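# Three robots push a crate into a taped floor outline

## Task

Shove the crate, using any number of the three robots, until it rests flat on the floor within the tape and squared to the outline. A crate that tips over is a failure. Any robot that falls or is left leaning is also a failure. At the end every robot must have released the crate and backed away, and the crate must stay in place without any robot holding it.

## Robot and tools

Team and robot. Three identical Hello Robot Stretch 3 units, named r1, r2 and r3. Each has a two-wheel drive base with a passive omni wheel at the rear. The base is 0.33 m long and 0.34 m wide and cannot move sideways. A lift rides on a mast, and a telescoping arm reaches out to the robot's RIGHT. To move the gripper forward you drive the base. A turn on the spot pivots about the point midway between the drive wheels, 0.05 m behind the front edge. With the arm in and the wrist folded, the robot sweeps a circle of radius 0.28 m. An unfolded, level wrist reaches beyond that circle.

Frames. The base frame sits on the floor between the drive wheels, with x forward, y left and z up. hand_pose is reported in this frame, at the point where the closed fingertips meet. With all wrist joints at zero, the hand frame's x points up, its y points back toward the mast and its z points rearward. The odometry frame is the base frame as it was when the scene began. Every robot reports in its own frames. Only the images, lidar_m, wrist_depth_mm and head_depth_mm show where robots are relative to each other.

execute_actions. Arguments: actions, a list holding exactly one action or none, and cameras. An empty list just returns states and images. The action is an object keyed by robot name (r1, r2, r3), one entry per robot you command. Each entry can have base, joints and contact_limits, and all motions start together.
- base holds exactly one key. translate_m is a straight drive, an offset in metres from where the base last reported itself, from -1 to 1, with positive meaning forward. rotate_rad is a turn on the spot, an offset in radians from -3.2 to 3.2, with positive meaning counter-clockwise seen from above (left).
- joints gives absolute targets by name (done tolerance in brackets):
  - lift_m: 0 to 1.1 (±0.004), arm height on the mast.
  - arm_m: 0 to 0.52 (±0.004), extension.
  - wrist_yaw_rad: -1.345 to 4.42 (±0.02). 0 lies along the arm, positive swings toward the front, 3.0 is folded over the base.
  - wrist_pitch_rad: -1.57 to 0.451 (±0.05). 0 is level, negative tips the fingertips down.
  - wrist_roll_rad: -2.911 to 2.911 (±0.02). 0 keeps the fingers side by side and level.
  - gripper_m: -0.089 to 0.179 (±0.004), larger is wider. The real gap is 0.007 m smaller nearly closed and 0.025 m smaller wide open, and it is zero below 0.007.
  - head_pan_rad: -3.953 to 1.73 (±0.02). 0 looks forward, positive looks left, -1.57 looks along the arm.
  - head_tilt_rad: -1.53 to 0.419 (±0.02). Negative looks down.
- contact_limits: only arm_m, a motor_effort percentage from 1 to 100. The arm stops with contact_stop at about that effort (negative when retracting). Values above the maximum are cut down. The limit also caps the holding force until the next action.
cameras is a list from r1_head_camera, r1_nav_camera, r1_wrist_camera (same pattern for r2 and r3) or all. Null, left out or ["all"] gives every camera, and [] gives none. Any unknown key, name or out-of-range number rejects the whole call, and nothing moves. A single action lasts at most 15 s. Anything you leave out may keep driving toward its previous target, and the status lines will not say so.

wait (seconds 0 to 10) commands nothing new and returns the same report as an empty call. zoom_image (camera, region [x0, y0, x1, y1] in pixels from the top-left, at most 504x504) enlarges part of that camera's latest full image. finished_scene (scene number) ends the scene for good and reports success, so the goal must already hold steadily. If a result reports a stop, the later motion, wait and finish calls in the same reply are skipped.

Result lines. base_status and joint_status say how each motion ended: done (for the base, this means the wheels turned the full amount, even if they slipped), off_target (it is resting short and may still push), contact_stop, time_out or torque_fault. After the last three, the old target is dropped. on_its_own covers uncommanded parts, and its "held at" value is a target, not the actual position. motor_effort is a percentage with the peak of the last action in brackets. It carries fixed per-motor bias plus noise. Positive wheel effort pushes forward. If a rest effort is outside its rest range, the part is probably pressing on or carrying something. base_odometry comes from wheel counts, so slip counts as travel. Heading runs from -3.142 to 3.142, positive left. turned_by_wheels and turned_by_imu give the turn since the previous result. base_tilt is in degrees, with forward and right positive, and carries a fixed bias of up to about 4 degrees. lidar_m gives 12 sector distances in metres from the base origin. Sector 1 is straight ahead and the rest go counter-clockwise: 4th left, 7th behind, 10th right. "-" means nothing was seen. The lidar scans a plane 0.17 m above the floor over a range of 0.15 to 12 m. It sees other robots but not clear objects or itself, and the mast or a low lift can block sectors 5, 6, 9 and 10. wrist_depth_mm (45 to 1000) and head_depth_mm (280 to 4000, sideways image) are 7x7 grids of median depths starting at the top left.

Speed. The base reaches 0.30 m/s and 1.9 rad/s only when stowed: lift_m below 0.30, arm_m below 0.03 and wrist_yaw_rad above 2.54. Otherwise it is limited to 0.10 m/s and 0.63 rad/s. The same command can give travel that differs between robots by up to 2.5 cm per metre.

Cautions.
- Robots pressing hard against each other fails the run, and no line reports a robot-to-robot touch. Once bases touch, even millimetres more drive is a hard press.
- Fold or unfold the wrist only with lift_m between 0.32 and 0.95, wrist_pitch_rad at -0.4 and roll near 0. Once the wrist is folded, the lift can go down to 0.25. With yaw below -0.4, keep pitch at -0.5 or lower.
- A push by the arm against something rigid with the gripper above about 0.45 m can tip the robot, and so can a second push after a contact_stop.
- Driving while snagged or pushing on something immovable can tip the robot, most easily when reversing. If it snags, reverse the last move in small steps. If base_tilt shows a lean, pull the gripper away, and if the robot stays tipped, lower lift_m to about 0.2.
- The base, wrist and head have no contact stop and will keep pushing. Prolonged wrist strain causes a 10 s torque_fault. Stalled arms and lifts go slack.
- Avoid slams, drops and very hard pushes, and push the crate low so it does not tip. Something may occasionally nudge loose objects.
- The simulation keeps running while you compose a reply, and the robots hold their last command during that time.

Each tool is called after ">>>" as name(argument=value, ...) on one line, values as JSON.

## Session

>>> execute_actions(actions=[])

Scene clock: 0.00 s.
r1.base_odometry: x=+0.000 y=+0.000 heading=+0.000 (m, m, rad; r1's odometry frame)
r1.turned_by_wheels: +0.000 (rad since the last result)
r1.turned_by_imu: +0.000 (rad since the last result)
r1.base_tilt: forward=-1.1 right=+1.2 (deg)
r1.lidar_m: 1.18 2.33 2.43 1.07 1.02 3.43 2.52 2.45 2.55 2.84 2.75 2.87
r1.head_depth_mm: 1925 2921 3123 3077 3068 2972 2143 / 1902 2805 2907 2904 2897 2892 2136 / 1897 2730 2716 2765 2731 2751 2141 / 1890 2505 2593 2591 2573 2573 2157 / 1909 2451 2424 2432 2408 2452 2154 / 1909 2330 2299 2298 2346 2321 2153 / 1899 2156 2184 2197 2201 2238 2159
r1.base_status: not commanded
r1.joint_positions: lift_m=+0.549 arm_m=-0.002 wrist_yaw_rad=+2.838 wrist_pitch_rad=-0.547 wrist_roll_rad=-0.019 gripper_m=+0.037 head_pan_rad=-0.010 head_tilt_rad=+0.008
r1.joint_status: not commanded
r1.motor_effort: left_wheel=+0 right_wheel=+0 lift_m=+29 arm_m=+1 wrist_yaw_rad=+0 wrist_pitch_rad=+5 wrist_roll_rad=+0 gripper_m=+0 head_pan_rad=+0 head_tilt_rad=+2 (%)
r1.hand_pose: x=+0.0404 y=+0.0540 z=+0.5338 quat_wxyz=(+0.291, +0.695, +0.089, +0.651) (m; r1's base frame)
r1.wrist_depth_mm: - - - - - - - / - - - - - - - / - - - - - - - / 872 - - - - - - / 875 - 904 888 892 907 898 / 764 744 - 774 794 782 782 / 682 682 679 675 663 681 689
r2.base_odometry: x=+0.000 y=+0.000 heading=+0.000 (m, m, rad; r2's odometry frame)
r2.turned_by_wheels: +0.000 (rad since the last result)
r2.turned_by_imu: +0.000 (rad since the last result)
r2.base_tilt: forward=+0.2 right=-1.3 (deg)
r2.lidar_m: 2.42 1.68 1.03 0.92 0.92 1.11 2.08 4.20 1.94 1.41 1.31 1.33
r2.head_depth_mm: 1867 2659 - - - 3266 2181 / 1846 2592 - - - 3264 2185 / 1864 2572 - - - 3293 2204 / 1853 2799 - - - 3272 2196 / 1823 2738 - - - 2712 2203 / 1844 2732 - - - 3345 2212 / 1837 2715 - - - 3309 2249
r2.base_status: not commanded
r2.joint_positions: lift_m=+0.352 arm_m=-0.002 wrist_yaw_rad=+2.896 wrist_pitch_rad=-0.607 wrist_roll_rad=+0.007 gripper_m=+0.037 head_pan_rad=+0.019 head_tilt_rad=-0.014
r2.joint_status: not commanded
r2.motor_effort: left_wheel=+0 right_wheel=+0 lift_m=+39 arm_m=+0 wrist_yaw_rad=-1 wrist_pitch_rad=+2 wrist_roll_rad=+0 gripper_m=+0 head_pan_rad=+0 head_tilt_rad=+2 (%)
r2.hand_pose: x=+0.0265 y=+0.0482 z=+0.3246 quat_wxyz=(+0.293, +0.697, +0.127, +0.642) (m; r2's base frame)
r2.wrist_depth_mm: - 818 913 - - - - / 765 931 - - - - 983 / 841 - 867 837 837 805 780 / 745 693 722 692 671 664 650 / 627 614 613 592 594 568 552 / 537 541 - 506 498 491 481 / 470 - - - 439 435 427
r3.base_odometry: x=+0.000 y=+0.000 heading=+0.000 (m, m, rad; r3's odometry frame)
r3.turned_by_wheels: +0.000 (rad since the last result)
r3.turned_by_imu: +0.000 (rad since the last result)
r3.base_tilt: forward=+0.5 right=+2.3 (deg)
r3.lidar_m: 2.37 2.37 2.75 2.88 2.87 2.79 2.39 2.39 2.78 1.35 1.37 1.96
r3.head_depth_mm: 1760 2556 2684 2689 2715 2619 2373 / 1768 2554 2576 2557 2566 2550 2336 / 1773 2457 2477 2476 2491 2435 2332 / 1772 2384 2402 2395 2402 2387 2295 / 1795 2311 2349 2320 2305 2316 2274 / 1786 2253 2265 2246 2252 2210 2189 / 1812 2193 2172 2179 2158 2145 2136
r3.base_status: not commanded
r3.joint_positions: lift_m=+0.524 arm_m=+0.000 wrist_yaw_rad=+3.097 wrist_pitch_rad=-0.420 wrist_roll_rad=-0.006 gripper_m=+0.037 head_pan_rad=+0.020 head_tilt_rad=+0.004
r3.joint_status: not commanded
r3.motor_effort: left_wheel=+0 right_wheel=+1 lift_m=+26 arm_m=+2 wrist_yaw_rad=+0 wrist_pitch_rad=+8 wrist_roll_rad=+0 gripper_m=+0 head_pan_rad=+0 head_tilt_rad=+2 (%)
r3.hand_pose: x=-0.0113 y=+0.0792 z=+0.5358 quat_wxyz=(+0.163, +0.692, +0.133, +0.690) (m; r3's base frame)
r3.wrist_depth_mm: - - - - - - - / - - - - - - - / - - - - - - - / - - - - - - - / 904 911 - 934 - 956 938 / 784 797 - 788 820 790 813 / 649 653 636 680 680 697 694
pictures: r1_head_camera (sideways: a quarter turn clockwise sets it upright), r1_nav_camera (sideways: a quarter turn counterclockwise sets it upright), r1_wrist_camera, r2_head_camera (sideways: a quarter turn clockwise sets it upright), r2_nav_camera (sideways: a quarter turn counterclockwise sets it upright), r2_wrist_camera, r3_head_camera (sideways: a quarter turn clockwise sets it upright), r3_nav_camera (sideways: a quarter turn counterclockwise sets it upright), r3_wrist_camera
Images, in order (width x height): r1_head_camera 896x504, r1_nav_camera 672x504, r1_wrist_camera 644x364, r2_head_camera 896x504, r2_nav_camera 672x504, r2_wrist_camera 644x364, r3_head_camera 896x504, r3_nav_camera 672x504, r3_wrist_camera 644x364.

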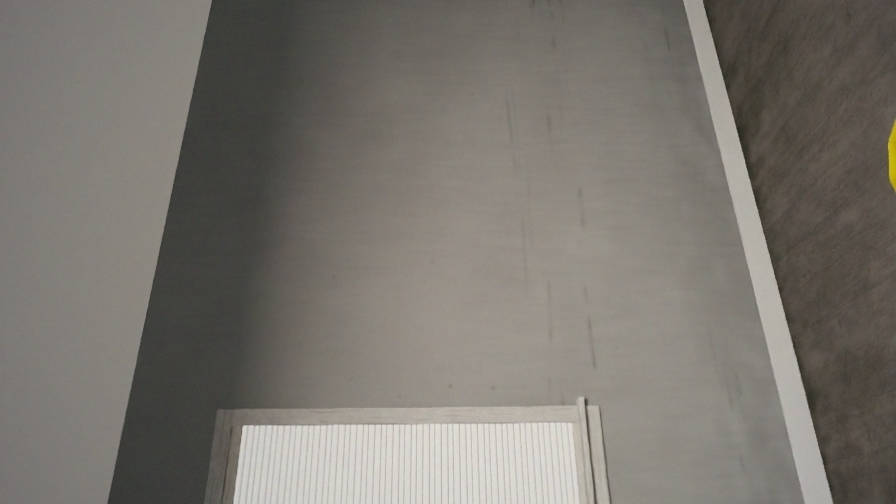

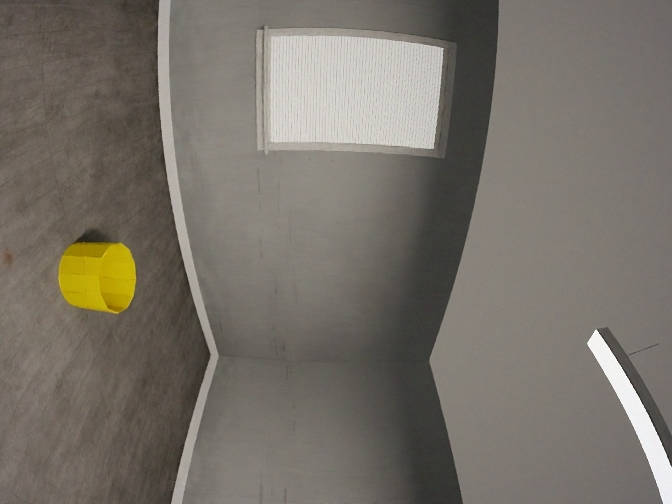

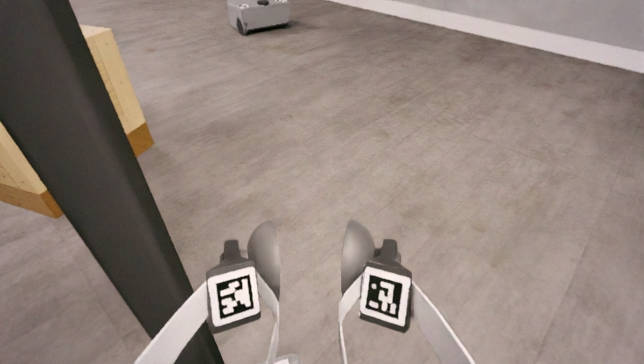

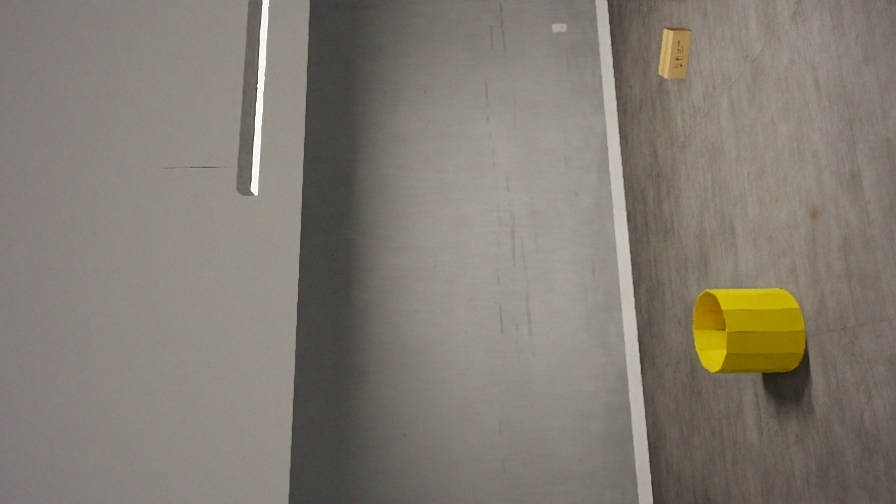

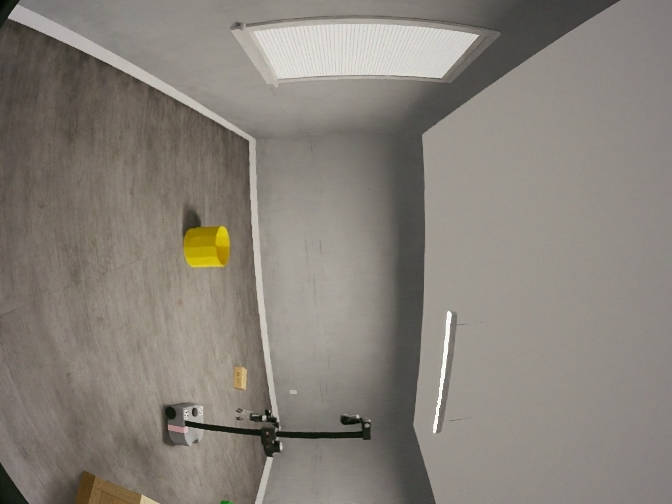

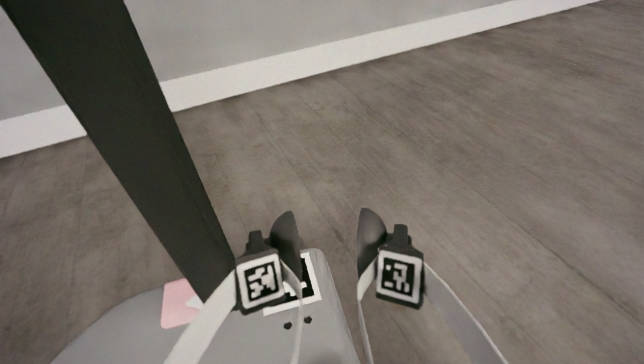

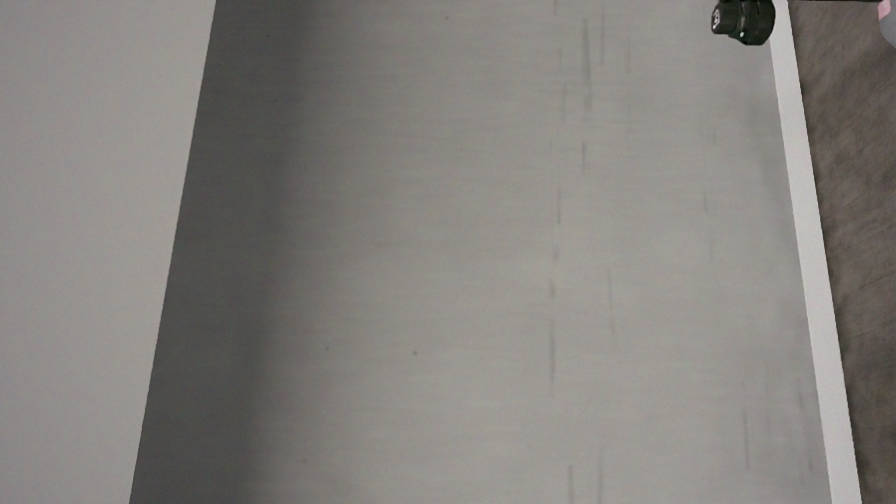

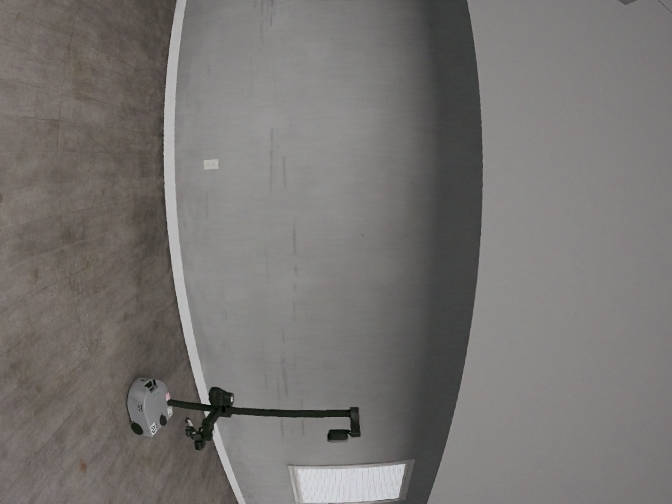

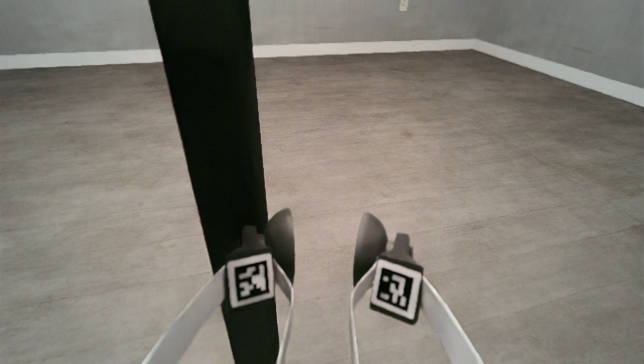

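>>> execute_actions(actions=[{"r1":{"base":{"rotate_rad":2.1},"joints":{"head_tilt_rad":-0.75,"lift_m":0.27,"wrist_pitch_rad":-0.4,"wrist_yaw_rad":3.0}},"r2":{"base":{"rotate_rad":-1.1},"joints":{"head_tilt_rad":-0.65,"lift_m":0.27,"wrist_pitch_rad":-0.4,"wrist_yaw_rad":3.0}},"r3":{"base":{"rotate_rad":-1.4},"joints":{"head_tilt_rad":-0.65,"lift_m":0.27,"wrist_pitch_rad":-0.4,"wrist_yaw_rad":3.0}}}], cameras=["r1_head_camera","r2_head_camera","r3_head_camera","r1_nav_camera","r2_nav_camera","r3_nav_camera"])

Scene clock: 8.13 s.
r1.base_odometry: x=+0.000 y=+0.000 heading=+2.100 (m, m, rad; r1's odometry frame)
r1.turned_by_wheels: +2.100 (rad since the last result)
r1.turned_by_imu: +2.118 (rad since the last result)
r1.base_tilt: forward=-1.1 right=+1.2 (deg)
r1.lidar_m: 0.90 3.42 2.54 2.45 2.55 2.84 2.75 2.87 1.18 2.33 2.43 1.08
r1.head_depth_mm: - 3138 2334 1853 1529 1307 1132 / - 3235 2343 1382 1509 1302 1140 / - 3076 1739 1356 1479 1315 1150 / - 3113 1671 1407 1491 1310 1149 / - 3368 1830 1823 1562 1333 1155 / - 3386 2441 1909 1570 1334 1156 / - 3458 2443 1922 1569 1338 1163
r1.base_status: done
r1.joint_positions: lift_m=+0.270 arm_m=-0.002 wrist_yaw_rad=+2.998 wrist_pitch_rad=-0.419 wrist_roll_rad=-0.019 gripper_m=+0.037 head_pan_rad=-0.010 head_tilt_rad=-0.741
r1.joint_status: all done
r1.motor_effort: left_wheel=-3(11) right_wheel=+3(9) lift_m=+25(27) arm_m=+1(1) wrist_yaw_rad=+1(4) wrist_pitch_rad=+9(10) wrist_roll_rad=+0(0) gripper_m=+1(1) head_pan_rad=+0(0) head_tilt_rad=-3(31) (%)
r1.hand_pose: x=+0.0108 y=+0.0790 z=+0.2825 quat_wxyz=(+0.196, +0.694, +0.099, +0.686) (m; r1's base frame)
r1.wrist_depth_mm: - - - - - - - / - - - - - - - / 995 - 990 - 999 - - / 735 737 748 749 768 761 761 / 598 608 631 604 601 607 603 / 501 518 - 536 512 511 503 / - - - - 419 432 432
r2.base_odometry: x=+0.000 y=+0.000 heading=-1.100 (m, m, rad; r2's odometry frame)
r2.turned_by_wheels: -1.100 (rad since the last result)
r2.turned_by_imu: -1.082 (rad since the last result)
r2.base_tilt: forward=+0.2 right=-1.3 (deg)
r2.lidar_m: 1.31 1.32 2.42 1.80 1.05 0.92 0.92 1.08 1.90 4.18 1.89 1.43
r2.head_depth_mm: 3207 3499 3156 2243 1735 1418 1204 / 3233 3589 3124 2152 1738 1419 1205 / 3332 3635 3129 1700 1724 1430 1204 / 3360 3773 3142 1672 1723 1417 1204 / 3502 3912 3102 1635 1689 1418 1201 / 3585 3948 3151 1612 1678 1417 1204 / 3709 - 3129 2051 1737 1415 1198
r2.base_status: done
r2.joint_positions: lift_m=+0.270 arm_m=-0.002 wrist_yaw_rad=+2.998 wrist_pitch_rad=-0.421 wrist_roll_rad=+0.007 gripper_m=+0.037 head_pan_rad=+0.019 head_tilt_rad=-0.642
r2.joint_status: all done
r2.motor_effort: left_wheel=+1(8) right_wheel=-2(6) lift_m=+34(35) arm_m=+0(0) wrist_yaw_rad=+1(2) wrist_pitch_rad=+4(5) wrist_roll_rad=+0(0) gripper_m=+0(0) head_pan_rad=+1(0) head_tilt_rad=-3(41) (%)
r2.hand_pose: x=+0.0108 y=+0.0791 z=+0.2821 quat_wxyz=(+0.198, +0.702, +0.097, +0.677) (m; r2's base frame)
r2.wrist_depth_mm: 928 - - - - - - / 930 - - - - - - / 952 - - - - 966 933 / 831 836 792 768 736 718 708 / 655 634 - 599 612 571 561 / 528 520 - - 487 479 470 / 451 - - - 417 410 403
r3.base_odometry: x=+0.000 y=+0.000 heading=-1.400 (m, m, rad; r3's odometry frame)
r3.turned_by_wheels: -1.400 (rad since the last result)
r3.turned_by_imu: -1.403 (rad since the last result)
r3.base_tilt: forward=+0.5 right=+2.2 (deg)
r3.lidar_m: 1.35 3.71 1.96 2.38 2.42 3.08 2.87 2.92 2.56 2.39 2.42 3.17
r3.head_depth_mm: - - 3188 2260 1759 1446 1225 / - - 3093 2247 1772 1451 1220 / - - 3048 2150 1739 1431 1218 / - - 3013 1733 1738 1419 1201 / - - 2097 1667 1713 1407 1199 / - - 2115 1968 1700 1399 1189 / - - 2902 2133 1686 1396 1186
r3.base_status: done
r3.joint_positions: lift_m=+0.270 arm_m=+0.000 wrist_yaw_rad=+3.003 wrist_pitch_rad=-0.420 wrist_roll_rad=-0.006 gripper_m=+0.037 head_pan_rad=+0.020 head_tilt_rad=-0.642
r3.joint_status: all done
r3.motor_effort: left_wheel=+2(7) right_wheel=-2(8) lift_m=+23(25) arm_m=+1(1) wrist_yaw_rad=-3(6) wrist_pitch_rad=+11(11) wrist_roll_rad=+0(0) gripper_m=+1(1) head_pan_rad=+1(0) head_tilt_rad=-4(35) (%)
r3.hand_pose: x=+0.0098 y=+0.0773 z=+0.2825 quat_wxyz=(+0.195, +0.698, +0.100, +0.682) (m; r3's base frame)
r3.wrist_depth_mm: - - - - - - - / - - - - - - - / 917 876 889 945 929 949 - / 691 686 702 709 712 731 720 / 569 568 - 580 596 589 591 / 469 489 - 507 506 494 500 / - - - - 416 439 422
pictures: r1_head_camera (sideways: a quarter turn clockwise sets it upright), r1_nav_camera (sideways: a quarter turn counterclockwise sets it upright), r2_head_camera (sideways: a quarter turn clockwise sets it upright), r2_nav_camera (sideways: a quarter turn counterclockwise sets it upright), r3_head_camera (sideways: a quarter turn clockwise sets it upright), r3_nav_camera (sideways: a quarter turn counterclockwise sets it upright)
Images, in order (width x height): r1_head_camera 896x504, r1_nav_camera 672x504, r2_head_camera 896x504, r2_nav_camera 672x504, r3_head_camera 896x504, r3_nav_camera 672x504.

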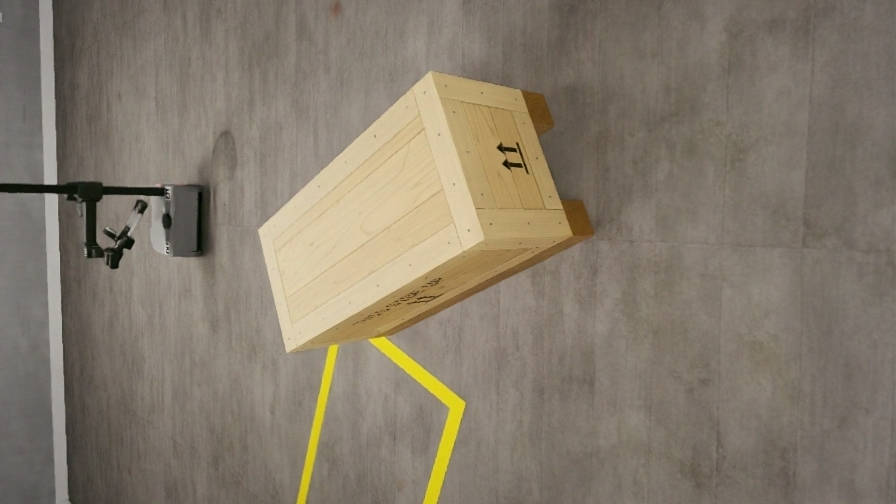

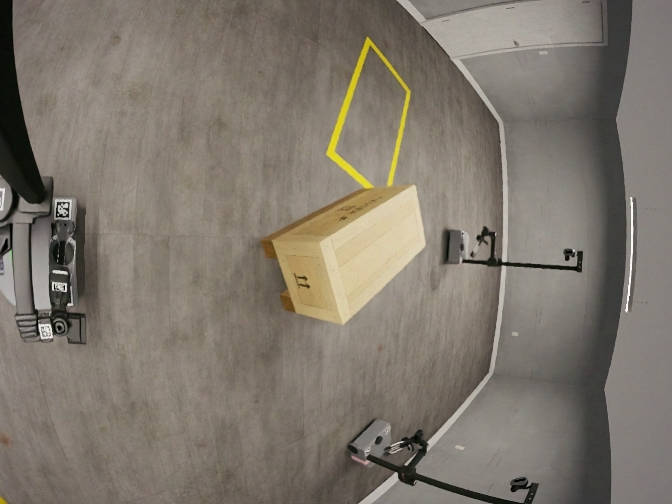

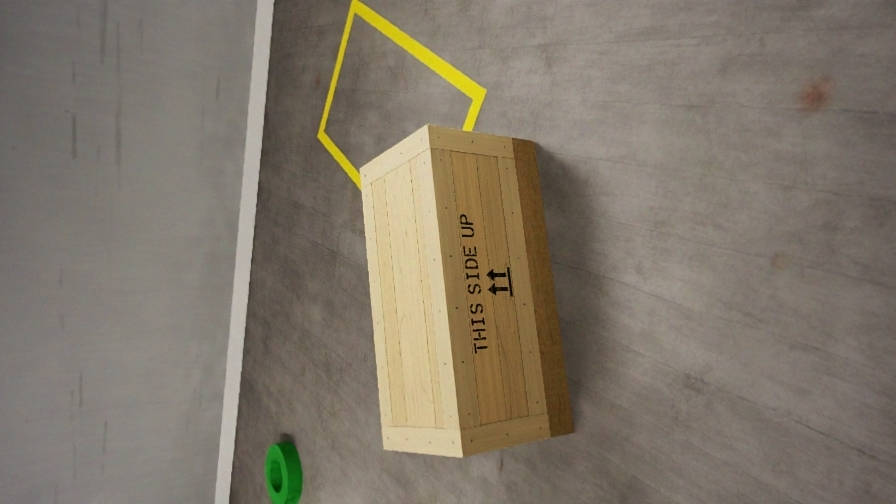

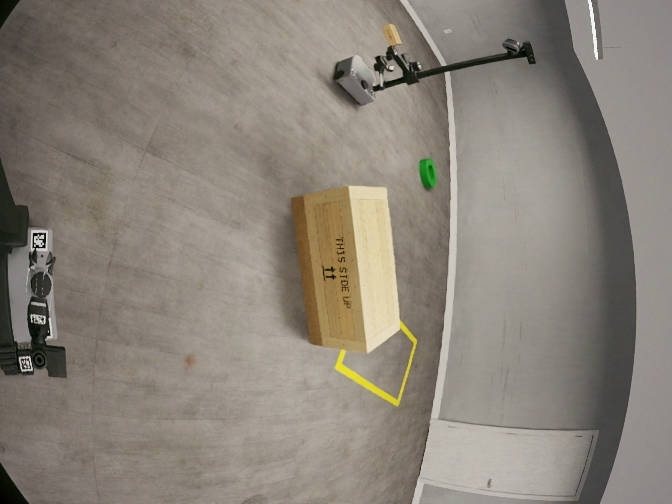

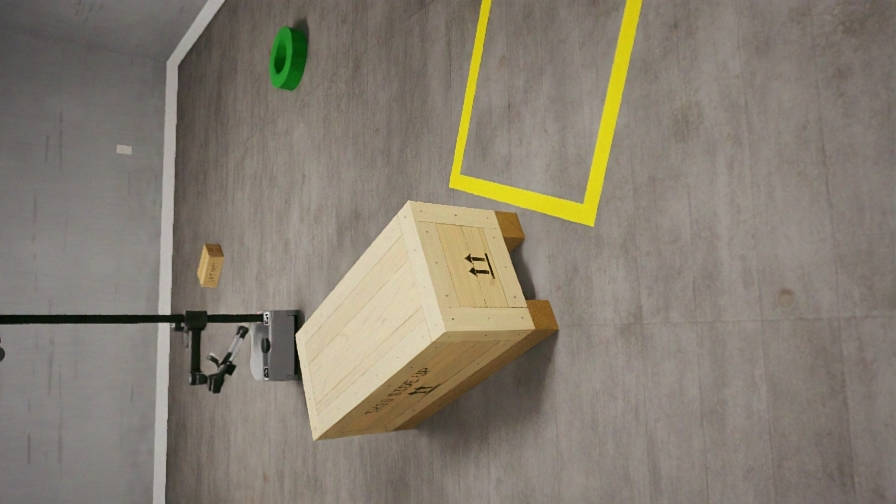

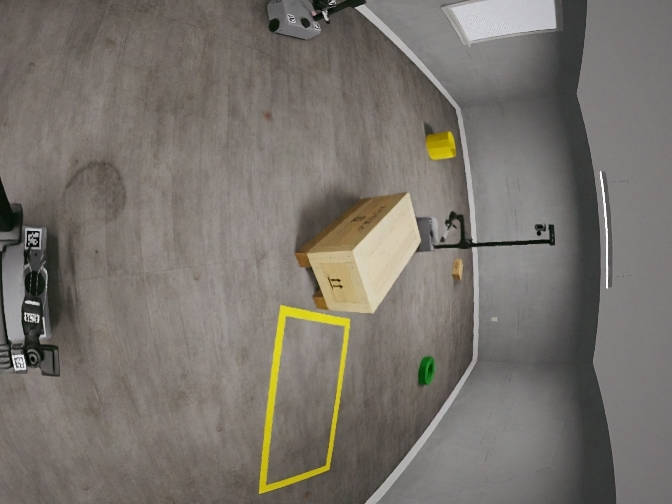

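>>> execute_actions(actions=[{"r1":{"base":{"rotate_rad":0.43}},"r2":{"base":{"rotate_rad":2.83},"joints":{"head_pan_rad":-3.14,"head_tilt_rad":-1.19}},"r3":{"base":{"rotate_rad":0.95}}}], cameras=[])

>>> execute_actions(actions=[{"r1":{"base":{"translate_m":0.9},"joints":{"head_pan_rad":-1.2,"head_tilt_rad":-1.19}},"r2":{"base":{"translate_m":-1.0}},"r3":{"base":{"translate_m":0.6}}}], cameras=["r1_head_camera","r2_head_camera","r3_nav_camera"])

Scene clock: 27.67 s.
r1.base_odometry: x=+0.000 y=+0.000 heading=+2.530 (m, m, rad; r1's odometry frame)
r1.turned_by_wheels: +0.430 (rad since the last result)
r1.turned_by_imu: +0.433 (rad since the last result)
r1.base_tilt: forward=-1.1 right=+1.2 (deg)
r1.lidar_m: 1.35 2.60 2.45 2.49 2.93 2.75 2.80 1.18 2.33 2.37 2.26 0.90
r1.head_depth_mm: - 3198 1639 1336 1359 1306 1132 / - 3224 2200 1746 1552 1312 1142 / - 3248 2391 1861 1550 1318 1145 / - 3299 2390 1896 1559 1319 1142 / 3910 3330 2433 1899 1575 1326 1155 / 3355 3338 2449 1912 1578 1329 1152 / 2932 3068 2454 1906 1589 1341 1167
r1.base_status: done
r1.joint_positions: lift_m=+0.270 arm_m=-0.002 wrist_yaw_rad=+2.998 wrist_pitch_rad=-0.419 wrist_roll_rad=-0.019 gripper_m=+0.037 head_pan_rad=-0.010 head_tilt_rad=-0.741
r1.joint_status: not commanded
r1.motor_effort: left_wheel=-2(12) right_wheel=+3(8) lift_m=+25(26) arm_m=+1(1) wrist_yaw_rad=+1(1) wrist_pitch_rad=+9(9) wrist_roll_rad=+0(0) gripper_m=+1(1) head_pan_rad=+0(0) head_tilt_rad=-3(3) (%)
r1.hand_pose: x=+0.0108 y=+0.0790 z=+0.2825 quat_wxyz=(+0.196, +0.694, +0.099, +0.686) (m; r1's base frame)
r1.wrist_depth_mm: - - - - - - - / - - - - - - - / 970 - - - - - - / 751 714 747 765 752 764 749 / 595 597 633 606 597 602 601 / 505 515 - 527 506 503 508 / - - - - 420 430 437
r2.base_odometry: x=+0.000 y=+0.000 heading=+1.730 (m, m, rad; r2's odometry frame)
r2.turned_by_wheels: +2.830 (rad since the last result)
r2.turned_by_imu: +2.789 (rad since the last result)
r2.base_tilt: forward=+0.3 right=-1.4 (deg)
r2.lidar_m: 0.92 0.94 1.23 2.96 4.29 1.94 1.35 1.31 2.23 2.42 1.38 0.97
r2.head_depth_mm: 1934 1739 1560 1411 1330 1187 1110 / 1932 1727 1544 1406 1300 1180 1107 / 1935 1698 1539 1403 1320 - 1103 / 1916 1701 1527 1396 - - 1099 / 1816 1678 1525 1391 1296 - 1091 / 1411 1624 1525 1386 1265 - 1081 / 1357 1571 1508 1372 1271 1170 1087
r2.base_status: done
r2.joint_positions: lift_m=+0.270 arm_m=-0.002 wrist_yaw_rad=+2.998 wrist_pitch_rad=-0.421 wrist_roll_rad=+0.007 gripper_m=+0.037 head_pan_rad=-3.133 head_tilt_rad=-1.176
r2.joint_status: all done
r2.motor_effort: left_wheel=-2(7) right_wheel=+2(9) lift_m=+35(35) arm_m=-1(0) wrist_yaw_rad=+1(2) wrist_pitch_rad=+5(4) wrist_roll_rad=+1(0) gripper_m=+0(0) head_pan_rad=-4(46) head_tilt_rad=-7(37) (%)
r2.hand_pose: x=+0.0108 y=+0.0791 z=+0.2821 quat_wxyz=(+0.198, +0.702, +0.097, +0.677) (m; r2's base frame)
r2.wrist_depth_mm: - - - - - - 863 / - - - - - - 884 / - - - - 985 962 858 / 843 836 793 763 756 715 709 / 647 641 - 601 618 578 567 / 530 519 - - 479 476 470 / 451 - - - 418 408 401
r3.base_odometry: x=+0.000 y=+0.000 heading=-0.450 (m, m, rad; r3's odometry frame)
r3.turned_by_wheels: +0.950 (rad since the last result)
r3.turned_by_imu: +0.951 (rad since the last result)
r3.base_tilt: forward=+0.5 right=+2.3 (deg)
r3.lidar_m: 1.83 2.37 2.38 2.88 2.87 2.88 2.67 2.39 2.39 2.92 1.35 1.63
r3.head_depth_mm: 3564 - 3119 2265 1756 1447 1229 / 3192 3665 3127 2243 1742 1440 1225 / 2937 3252 2888 2127 1750 1425 1213 / 2648 2939 2063 2042 1733 1426 1211 / 2477 2721 2868 2144 1714 1420 1209 / 2288 2509 2693 2170 1704 1400 1196 / 2132 2340 2532 2125 1687 1393 1187
r3.base_status: done
r3.joint_positions: lift_m=+0.270 arm_m=+0.000 wrist_yaw_rad=+3.003 wrist_pitch_rad=-0.420 wrist_roll_rad=-0.006 gripper_m=+0.037 head_pan_rad=+0.020 head_tilt_rad=-0.642
r3.joint_status: not commanded
r3.motor_effort: left_wheel=-2(10) right_wheel=+3(11) lift_m=+22(23) arm_m=+0(0) wrist_yaw_rad=-4(3) wrist_pitch_rad=+11(10) wrist_roll_rad=+0(0) gripper_m=+0(0) head_pan_rad=+0(0) head_tilt_rad=-4(4) (%)
r3.hand_pose: x=+0.0098 y=+0.0773 z=+0.2825 quat_wxyz=(+0.195, +0.698, +0.100, +0.682) (m; r3's base frame)
r3.wrist_depth_mm: - - - - - - - / - - - - - - - / 898 907 913 927 937 937 - / 706 705 706 722 731 724 734 / 558 560 - 591 598 584 592 / 473 489 - 504 505 493 497 / - - - - 410 422 424
pictures: none
No camera images: the call's "cameras" was empty. Leave "cameras" out to get every camera's image.

Scene clock: 32.67 s.
r1.base_odometry: x=-0.737 y=+0.517 heading=+2.530 (m, m, rad; r1's odometry frame)
r1.turned_by_wheels: +0.000 (rad since the last result)
r1.turned_by_imu: +0.006 (rad since the last result)
r1.base_tilt: forward=-1.1 right=+1.0 (deg)
r1.lidar_m: 3.14 2.19 2.06 2.11 2.73 3.56 2.04 2.01 2.72 0.34 0.36 0.50
r1.head_depth_mm: 1780 1609 1032 1330 1247 1183 1107 / 1789 1606 1025 951 1251 - - / 1786 1599 1034 972 1268 - - / 1477 1471 1043 988 1273 1199 1100 / 1513 1447 1043 1159 1277 1194 1113 / 1790 1159 1051 1348 1278 1190 1125 / 1822 1177 1076 1394 1292 1201 1127
r1.base_status: done
r1.joint_positions: lift_m=+0.270 arm_m=-0.002 wrist_yaw_rad=+2.999 wrist_pitch_rad=-0.419 wrist_roll_rad=-0.019 gripper_m=+0.037 head_pan_rad=-1.194 head_tilt_rad=-1.176
r1.joint_status: all done
r1.motor_effort: left_wheel=-3(8) right_wheel=+2(7) lift_m=+26(26) arm_m=+0(1) wrist_yaw_rad=+2(1) wrist_pitch_rad=+9(9) wrist_roll_rad=+0(0) gripper_m=+1(1) head_pan_rad=-4(47) head_tilt_rad=-4(22) (%)
r1.hand_pose: x=+0.0107 y=+0.0790 z=+0.2826 quat_wxyz=(+0.195, +0.694, +0.099, +0.686) (m; r1's base frame)
r1.wrist_depth_mm: - - - - - - - / - - - - - - - / 990 - 989 989 986 - - / 754 760 749 762 752 755 751 / 603 591 623 604 603 601 608 / 503 524 - 531 517 507 506 / - - - - 427 439 437
r2.base_odometry: x=+0.158 y=-0.987 heading=+1.730 (m, m, rad; r2's odometry frame)
r2.turned_by_wheels: +0.000 (rad since the last result)
r2.turned_by_imu: -0.001 (rad since the last result)
r2.base_tilt: forward=+0.2 right=-1.3 (deg)
r2.lidar_m: 1.90 1.95 2.57 0.86 4.24 2.98 0.45 0.43 0.46 0.64 2.55 2.02
r2.head_depth_mm: 1960 1735 1555 1417 1332 1181 1106 / 1928 1723 1536 1410 1304 1179 1113 / 1922 1710 1542 1409 1326 - 1098 / 1927 1693 1538 1396 - - 1098 / 1888 1711 1542 1353 1300 - 1091 / 1892 1701 1087 991 1252 - 1078 / 1882 1679 1059 961 1212 1164 1086
r2.base_status: done
r2.joint_positions: lift_m=+0.270 arm_m=-0.002 wrist_yaw_rad=+2.999 wrist_pitch_rad=-0.421 wrist_roll_rad=+0.007 gripper_m=+0.037 head_pan_rad=-3.133 head_tilt_rad=-1.176
r2.joint_status: not commanded
r2.motor_effort: left_wheel=-2(10) right_wheel=+2(6) lift_m=+35(34) arm_m=+0(0) wrist_yaw_rad=+2(0) wrist_pitch_rad=+4(4) wrist_roll_rad=+0(0) gripper_m=+0(0) head_pan_rad=-4(4) head_tilt_rad=-7(7) (%)
r2.hand_pose: x=+0.0107 y=+0.0791 z=+0.2822 quat_wxyz=(+0.197, +0.702, +0.097, +0.677) (m; r2's base frame)
r2.wrist_depth_mm: - - 999 - - - - / - - - - - - - / - - 872 - - 988 952 / 835 832 800 766 747 726 698 / 649 627 - 608 608 578 558 / 527 516 - - 489 477 468 / 451 - - - 416 405 400
r3.base_odometry: x=+0.540 y=-0.261 heading=-0.450 (m, m, rad; r3's odometry frame)
r3.turned_by_wheels: +0.000 (rad since the last result)
r3.turned_by_imu: +0.001 (rad since the last result)
r3.base_tilt: forward=+0.5 right=+2.2 (deg)
r3.lidar_m: 2.13 1.92 1.93 2.33 3.27 3.28 3.18 2.83 2.88 1.06 0.75 3.45
r3.head_depth_mm: 2921 3391 3136 2245 1773 1451 1225 / 2599 2975 3104 2256 1757 1435 1224 / 2374 2714 2922 2249 1739 1435 1219 / 2160 2412 2686 2202 1723 1420 1209 / 1990 2215 2437 2159 1725 1414 1203 / 1829 2017 2244 2124 1704 1401 1195 / 1711 1881 2070 2163 1684 1391 1186
r3.base_status: done
r3.joint_positions: lift_m=+0.270 arm_m=+0.000 wrist_yaw_rad=+3.002 wrist_pitch_rad=-0.420 wrist_roll_rad=-0.006 gripper_m=+0.037 head_pan_rad=+0.020 head_tilt_rad=-0.643
r3.joint_status: not commanded
r3.motor_effort: left_wheel=-3(8) right_wheel=+2(9) lift_m=+23(23) arm_m=+1(0) wrist_yaw_rad=-2(3) wrist_pitch_rad=+10(11) wrist_roll_rad=+0(0) gripper_m=+1(0) head_pan_rad=+1(0) head_tilt_rad=-4(4) (%)
r3.hand_pose: x=+0.0099 y=+0.0773 z=+0.2824 quat_wxyz=(+0.195, +0.698, +0.100, +0.682) (m; r3's base frame)
r3.wrist_depth_mm: - - - - - - - / - - - - - - - / 882 869 900 932 923 976 - / 688 696 707 715 713 725 747 / 562 559 - 568 599 581 590 / 480 488 - 497 499 494 489 / - - - - 413 423 422
pictures: r1_head_camera (sideways: a quarter turn clockwise sets it upright), r2_head_camera (sideways: a quarter turn clockwise sets it upright), r3_nav_camera (sideways: a quarter turn counterclockwise sets it upright)
Images, in order (width x height): r1_head_camera 896x504, r2_head_camera 896x504, r3_nav_camera 672x504.

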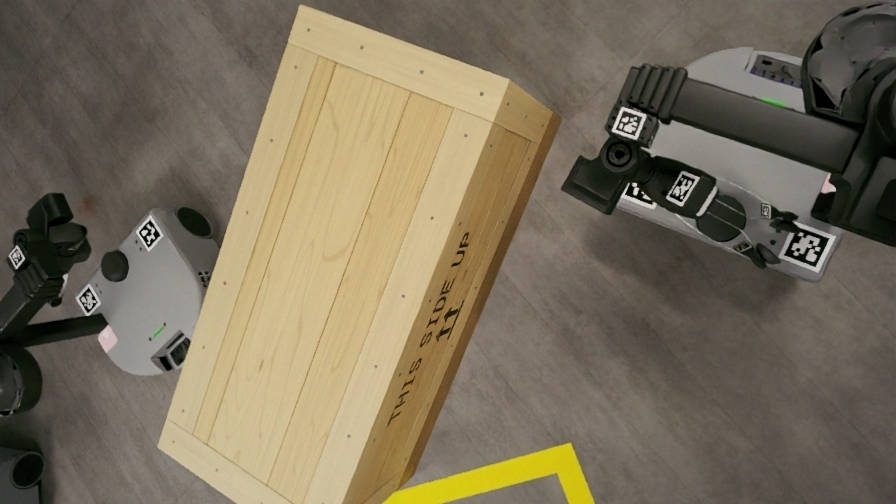

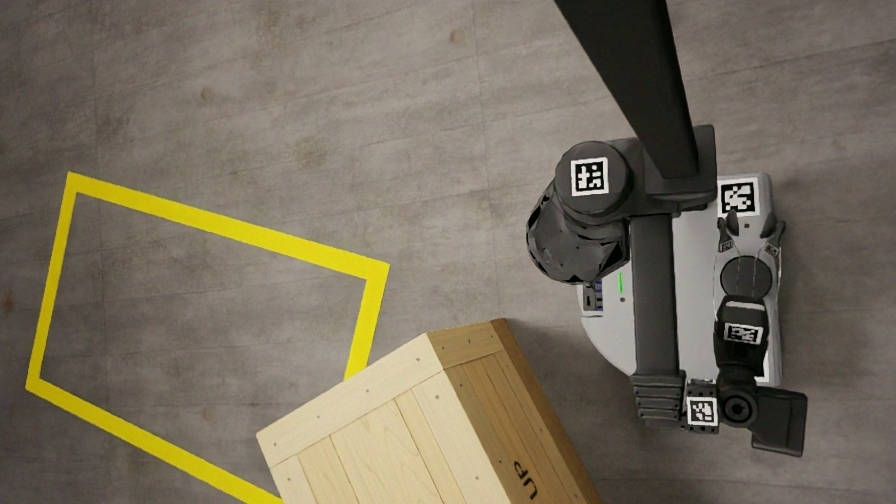

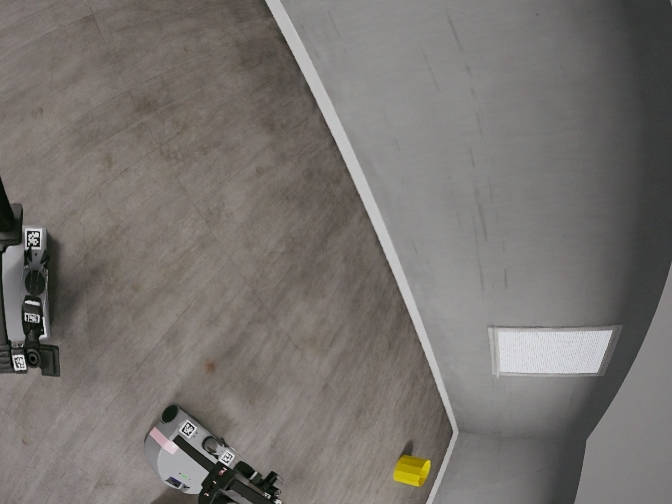

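>>> execute_actions(actions=[{"r1":{"base":{"rotate_rad":1.62},"joints":{"head_pan_rad":-3.14,"lift_m":0.42}},"r2":{"base":{"rotate_rad":0.5},"joints":{"lift_m":0.42}},"r3":{"base":{"translate_m":0.9},"joints":{"head_pan_rad":-1.2}}}], cameras=[])

>>> execute_actions(actions=[{"r1":{"base":{"translate_m":-0.13}},"r2":{"base":{"translate_m":-0.2}},"r3":{"base":{"rotate_rad":-0.45}}}], cameras=["r1_head_camera","r2_head_camera","r3_nav_camera"])

Scene clock: 41.53 s.
r1.base_odometry: x=-0.737 y=+0.517 heading=-2.134 (m, m, rad; r1's odometry frame)
r1.turned_by_wheels: +1.620 (rad since the last result)
r1.turned_by_imu: +1.634 (rad since the last result)
r1.base_tilt: forward=-1.1 right=+1.1 (deg)
r1.lidar_m: 2.12 2.84 3.57 2.01 2.01 2.72 0.34 0.36 0.52 3.00 2.16 2.06
r1.head_depth_mm: 1770 1596 1463 1346 1269 1158 1091 / 1785 1610 1478 1367 - 1150 1097 / 1786 1605 1047 969 - - 1100 / 1793 1636 1042 981 1288 - 1108 / 1831 1656 1046 989 1285 - 1118 / 1789 1476 1058 1007 1297 1211 1116 / 1792 1452 1058 1006 1290 1201 1123
r1.base_status: done
r1.joint_positions: lift_m=+0.420 arm_m=-0.002 wrist_yaw_rad=+2.999 wrist_pitch_rad=-0.419 wrist_roll_rad=-0.019 gripper_m=+0.037 head_pan_rad=-3.133 head_tilt_rad=-1.176
r1.joint_status: all done
r1.motor_effort: left_wheel=-3(12) right_wheel=+2(8) lift_m=+32(34) arm_m=+0(1) wrist_yaw_rad=+1(1) wrist_pitch_rad=+9(9) wrist_roll_rad=+0(0) gripper_m=+0(0) head_pan_rad=-4(48) head_tilt_rad=-5(5) (%)
r1.hand_pose: x=+0.0107 y=+0.0791 z=+0.4324 quat_wxyz=(+0.195, +0.694, +0.099, +0.686) (m; r1's base frame)
r1.wrist_depth_mm: - - - - - - - / - - - - - - - / - - - - - - - / - - - - - - - / 834 838 864 828 852 845 833 / 692 688 - 705 718 696 704 / 590 603 599 604 591 599 601
r2.base_odometry: x=+0.158 y=-0.987 heading=+2.230 (m, m, rad; r2's odometry frame)
r2.turned_by_wheels: +0.500 (rad since the last result)
r2.turned_by_imu: +0.495 (rad since the last result)
r2.base_tilt: forward=+0.2 right=-1.3 (deg)
r2.lidar_m: 0.72 2.51 4.12 4.17 3.00 0.45 0.43 0.45 0.62 2.54 2.04 1.91
r2.head_depth_mm: 1938 1740 1563 1411 1324 1178 1107 / 1933 1729 1550 1414 1310 1165 1109 / 1911 1711 1528 1359 - - 1104 / 1924 1709 1069 1019 - - 1098 / 1898 1699 1064 1011 1287 - 1087 / 1890 1685 1061 1004 1280 - 1083 / 1874 1668 1053 993 1260 1162 1077
r2.base_status: done
r2.joint_positions: lift_m=+0.420 arm_m=-0.002 wrist_yaw_rad=+2.999 wrist_pitch_rad=-0.420 wrist_roll_rad=+0.007 gripper_m=+0.037 head_pan_rad=-3.134 head_tilt_rad=-1.176
r2.joint_status: all done
r2.motor_effort: left_wheel=-2(8) right_wheel=+2(8) lift_m=+44(43) arm_m=-1(0) wrist_yaw_rad=+0(0) wrist_pitch_rad=+4(4) wrist_roll_rad=+0(0) gripper_m=+0(0) head_pan_rad=-3(4) head_tilt_rad=-7(7) (%)
r2.hand_pose: x=+0.0107 y=+0.0792 z=+0.4320 quat_wxyz=(+0.197, +0.702, +0.097, +0.677) (m; r2's base frame)
r2.wrist_depth_mm: - - - - - - - / - - - - - - - / - - - - - - - / - - - - - 996 980 / 881 883 - 841 840 798 782 / 730 718 - 670 663 659 646 / 618 601 - 579 574 563 553
r3.base_odometry: x=+1.351 y=-0.653 heading=-0.450 (m, m, rad; r3's odometry frame)
r3.turned_by_wheels: +0.000 (rad since the last result)
r3.turned_by_imu: +0.001 (rad since the last result)
r3.base_tilt: forward=+0.5 right=+2.2 (deg)
r3.lidar_m: 1.38 1.24 1.24 1.50 2.86 3.88 3.97 3.54 0.72 1.21 2.80 2.22
r3.head_depth_mm: - - 2804 1607 1483 1454 1127 / - - 3065 1598 1633 1452 1200 / - - 3058 2219 1742 1424 1216 / - - 3007 2168 1722 1417 1203 / - - 2973 2172 1720 1401 1194 / - - 2971 2152 1702 1402 1191 / - - 2746 2125 1694 1401 1182
r3.base_status: done
r3.joint_positions: lift_m=+0.270 arm_m=+0.000 wrist_yaw_rad=+3.002 wrist_pitch_rad=-0.420 wrist_roll_rad=-0.006 gripper_m=+0.037 head_pan_rad=-1.193 head_tilt_rad=-0.643
r3.joint_status: all done
r3.motor_effort: left_wheel=-3(4) right_wheel=+2(9) lift_m=+23(23) arm_m=+0(0) wrist_yaw_rad=-3(2) wrist_pitch_rad=+10(10) wrist_roll_rad=+0(0) gripper_m=+0(0) head_pan_rad=-2(27) head_tilt_rad=-4(3) (%)
r3.hand_pose: x=+0.0099 y=+0.0773 z=+0.2824 quat_wxyz=(+0.195, +0.698, +0.100, +0.682) (m; r3's base frame)
r3.wrist_depth_mm: - - - - - - 873 / - - - - - - 950 / 893 894 900 947 931 934 918 / 717 699 706 707 731 731 737 / 559 561 - 578 593 577 594 / 472 497 - 502 516 498 499 / - - - - 411 426 422
pictures: none
No camera images: the call's "cameras" was empty. Leave "cameras" out to get every camera's image.

Scene clock: 44.90 s.
r1.base_odometry: x=-0.667 y=+0.627 heading=-2.134 (m, m, rad; r1's odometry frame)
r1.turned_by_wheels: -0.001 (rad since the last result)
r1.turned_by_imu: +0.017 (rad since the last result)
r1.base_tilt: forward=-1.0 right=+1.1 (deg)
r1.lidar_m: 2.19 2.97 3.60 1.99 2.03 0.28 0.28 0.29 0.43 3.05 2.22 2.12
r1.head_depth_mm: 1745 1601 1462 1355 1263 1162 1093 / 1751 1605 1456 1363 - 1151 1099 / 1777 1612 1029 973 - - 1105 / 1808 1643 1041 958 1111 - 1112 / 1797 1643 1044 962 1243 - 1121 / 1779 1667 1047 981 1268 1212 1124 / 1052 1670 1065 987 1280 1209 1129
r1.base_status: translate_m off_target (by the wheels' count: -0.1297 of -0.1300)
r1.joint_positions: lift_m=+0.420 arm_m=-0.002 wrist_yaw_rad=+3.000 wrist_pitch_rad=-0.418 wrist_roll_rad=-0.019 gripper_m=+0.037 head_pan_rad=-3.135 head_tilt_rad=-1.178
r1.joint_status: not commanded
r1.on_its_own: left_wheel is at rest, and its effort (-64) is outside its rest range (-18 to +18); right_wheel is at rest, and its effort (-21) is outside its rest range (-18 to +18)
r1.motor_effort: left_wheel=-64(100) right_wheel=-21(52) lift_m=+31(32) arm_m=+0(0) wrist_yaw_rad=+0(1) wrist_pitch_rad=+9(9) wrist_roll_rad=+0(0) gripper_m=+1(1) head_pan_rad=-3(4) head_tilt_rad=-4(4) (%)
r1.hand_pose: x=+0.0104 y=+0.0791 z=+0.4325 quat_wxyz=(+0.195, +0.694, +0.100, +0.686) (m; r1's base frame)
r1.wrist_depth_mm: - - - - - - - / - - - - - - - / - - - - - - - / - - - - - - - / 817 823 848 833 838 846 836 / 702 709 - 698 708 704 693 / 596 590 606 602 585 602 618
r2.base_odometry: x=+0.281 y=-1.145 heading=+2.229 (m, m, rad; r2's odometry frame)
r2.turned_by_wheels: -0.001 (rad since the last result)
r2.turned_by_imu: +0.021 (rad since the last result)
r2.base_tilt: forward=+0.2 right=-1.4 (deg)
r2.lidar_m: 0.87 2.74 4.19 4.10 2.83 0.29 0.28 0.29 0.40 2.52 2.18 2.05
r2.head_depth_mm: 1941 1732 1542 1410 1325 1183 1110 / 1932 1709 1542 1408 1309 1156 1111 / 1933 1708 1539 1366 - - 1100 / 1898 1682 1068 980 - - 1097 / 1893 1693 1061 967 1031 - 1097 / 1875 1690 1053 964 1031 - 1084 / 1873 1674 1054 958 1124 1169 1070
r2.base_status: translate_m off_target (by the wheels' count: -0.1995 of -0.2000)
r2.joint_positions: lift_m=+0.420 arm_m=-0.002 wrist_yaw_rad=+3.000 wrist_pitch_rad=-0.419 wrist_roll_rad=+0.007 gripper_m=+0.037 head_pan_rad=-3.135 head_tilt_rad=-1.178
r2.joint_status: not commanded
r2.on_its_own: left_wheel is at rest, and its effort (-59) is outside its rest range (-18 to +18); right_wheel is at rest, and its effort (-43) is outside its rest range (-18 to +18)
r2.motor_effort: left_wheel=-59(70) right_wheel=-43(55) lift_m=+42(45) arm_m=-1(0) wrist_yaw_rad=-1(2) wrist_pitch_rad=+4(4) wrist_roll_rad=+0(0) gripper_m=+0(0) head_pan_rad=-3(4) head_tilt_rad=-6(7) (%)
r2.hand_pose: x=+0.0103 y=+0.0794 z=+0.4323 quat_wxyz=(+0.196, +0.702, +0.098, +0.677) (m; r2's base frame)
r2.wrist_depth_mm: - - - - - - - / - - - - - - - / - - - - - - - / - - - - - - - / 911 874 - 843 838 810 773 / 726 717 - 674 668 668 650 / 620 614 - 587 566 572 554
r3.base_odometry: x=+1.351 y=-0.653 heading=-0.900 (m, m, rad; r3's odometry frame)
r3.turned_by_wheels: -0.450 (rad since the last result)
r3.turned_by_imu: -0.450 (rad since the last result)
r3.base_tilt: forward=+0.5 right=+2.2 (deg)
r3.lidar_m: 1.99 1.33 1.24 1.26 1.59 3.43 3.92 3.84 3.54 0.87 1.23 2.80
r3.head_depth_mm: 3096 3394 3139 1117 1426 1424 1224 / 3437 3701 3074 1466 1417 1331 1222 / 3715 - 3024 1466 1436 1329 1220 / - - 2705 1551 1631 1384 1206 / - - 2595 1590 1651 1418 1206 / - - 2959 2067 1694 1408 1191 / - - 2908 2127 1674 1399 1188
r3.base_status: done
r3.joint_positions: lift_m=+0.270 arm_m=+0.000 wrist_yaw_rad=+3.002 wrist_pitch_rad=-0.420 wrist_roll_rad=-0.006 gripper_m=+0.037 head_pan_rad=-1.193 head_tilt_rad=-0.643
r3.joint_status: not commanded
r3.motor_effort: left_wheel=+2(10) right_wheel=-2(8) lift_m=+23(23) arm_m=+0(1) wrist_yaw_rad=-3(3) wrist_pitch_rad=+11(11) wrist_roll_rad=+0(0) gripper_m=+0(0) head_pan_rad=-2(2) head_tilt_rad=-4(4) (%)
r3.hand_pose: x=+0.0099 y=+0.0773 z=+0.2824 quat_wxyz=(+0.195, +0.698, +0.100, +0.682) (m; r3's base frame)
r3.wrist_depth_mm: - - - - - - 928 / - - - - - - - / 894 887 933 925 966 973 - / 700 691 708 704 728 740 751 / 573 575 - 582 608 576 580 / 476 489 - 500 507 492 497 / - - - - 415 424 423
pictures: r1_head_camera (sideways: a quarter turn clockwise sets it upright), r2_head_camera (sideways: a quarter turn clockwise sets it upright), r3_nav_camera (sideways: a quarter turn counterclockwise sets it upright)
Images, in order (width x height): r1_head_camera 896x504, r2_head_camera 896x504, r3_nav_camera 672x504.

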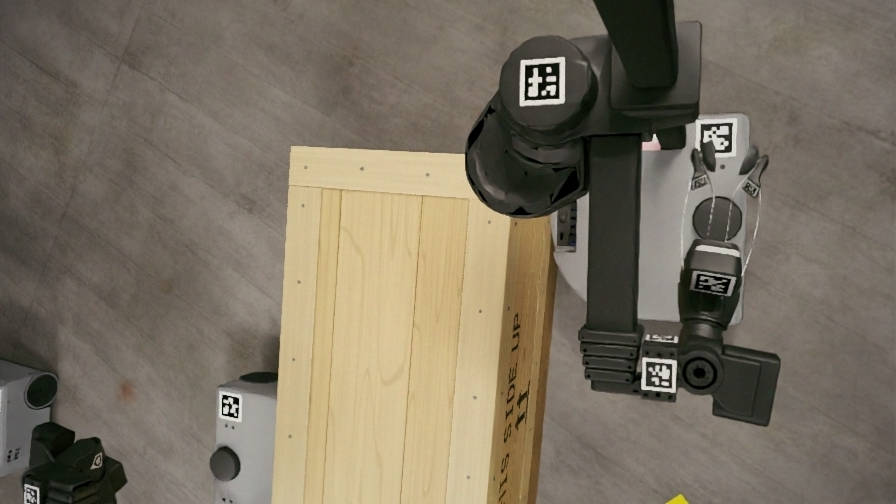

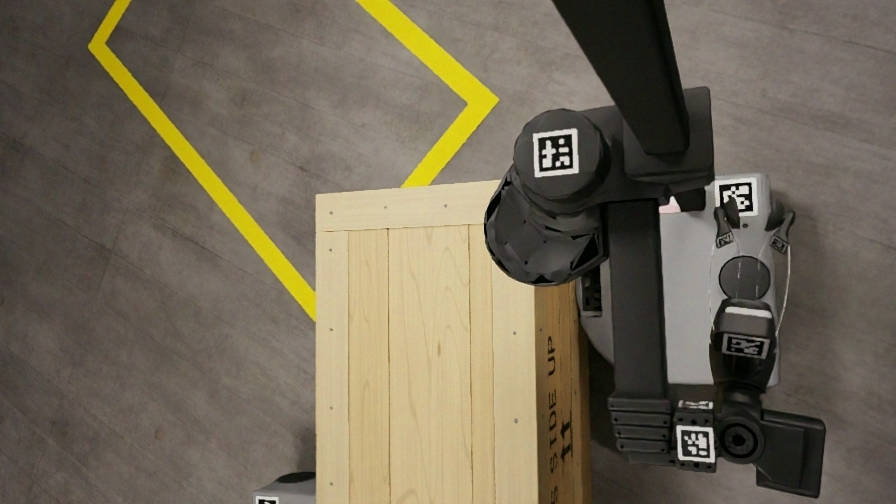

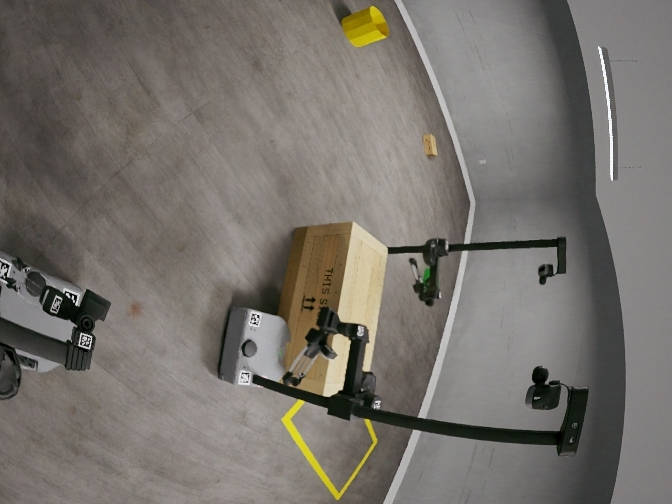

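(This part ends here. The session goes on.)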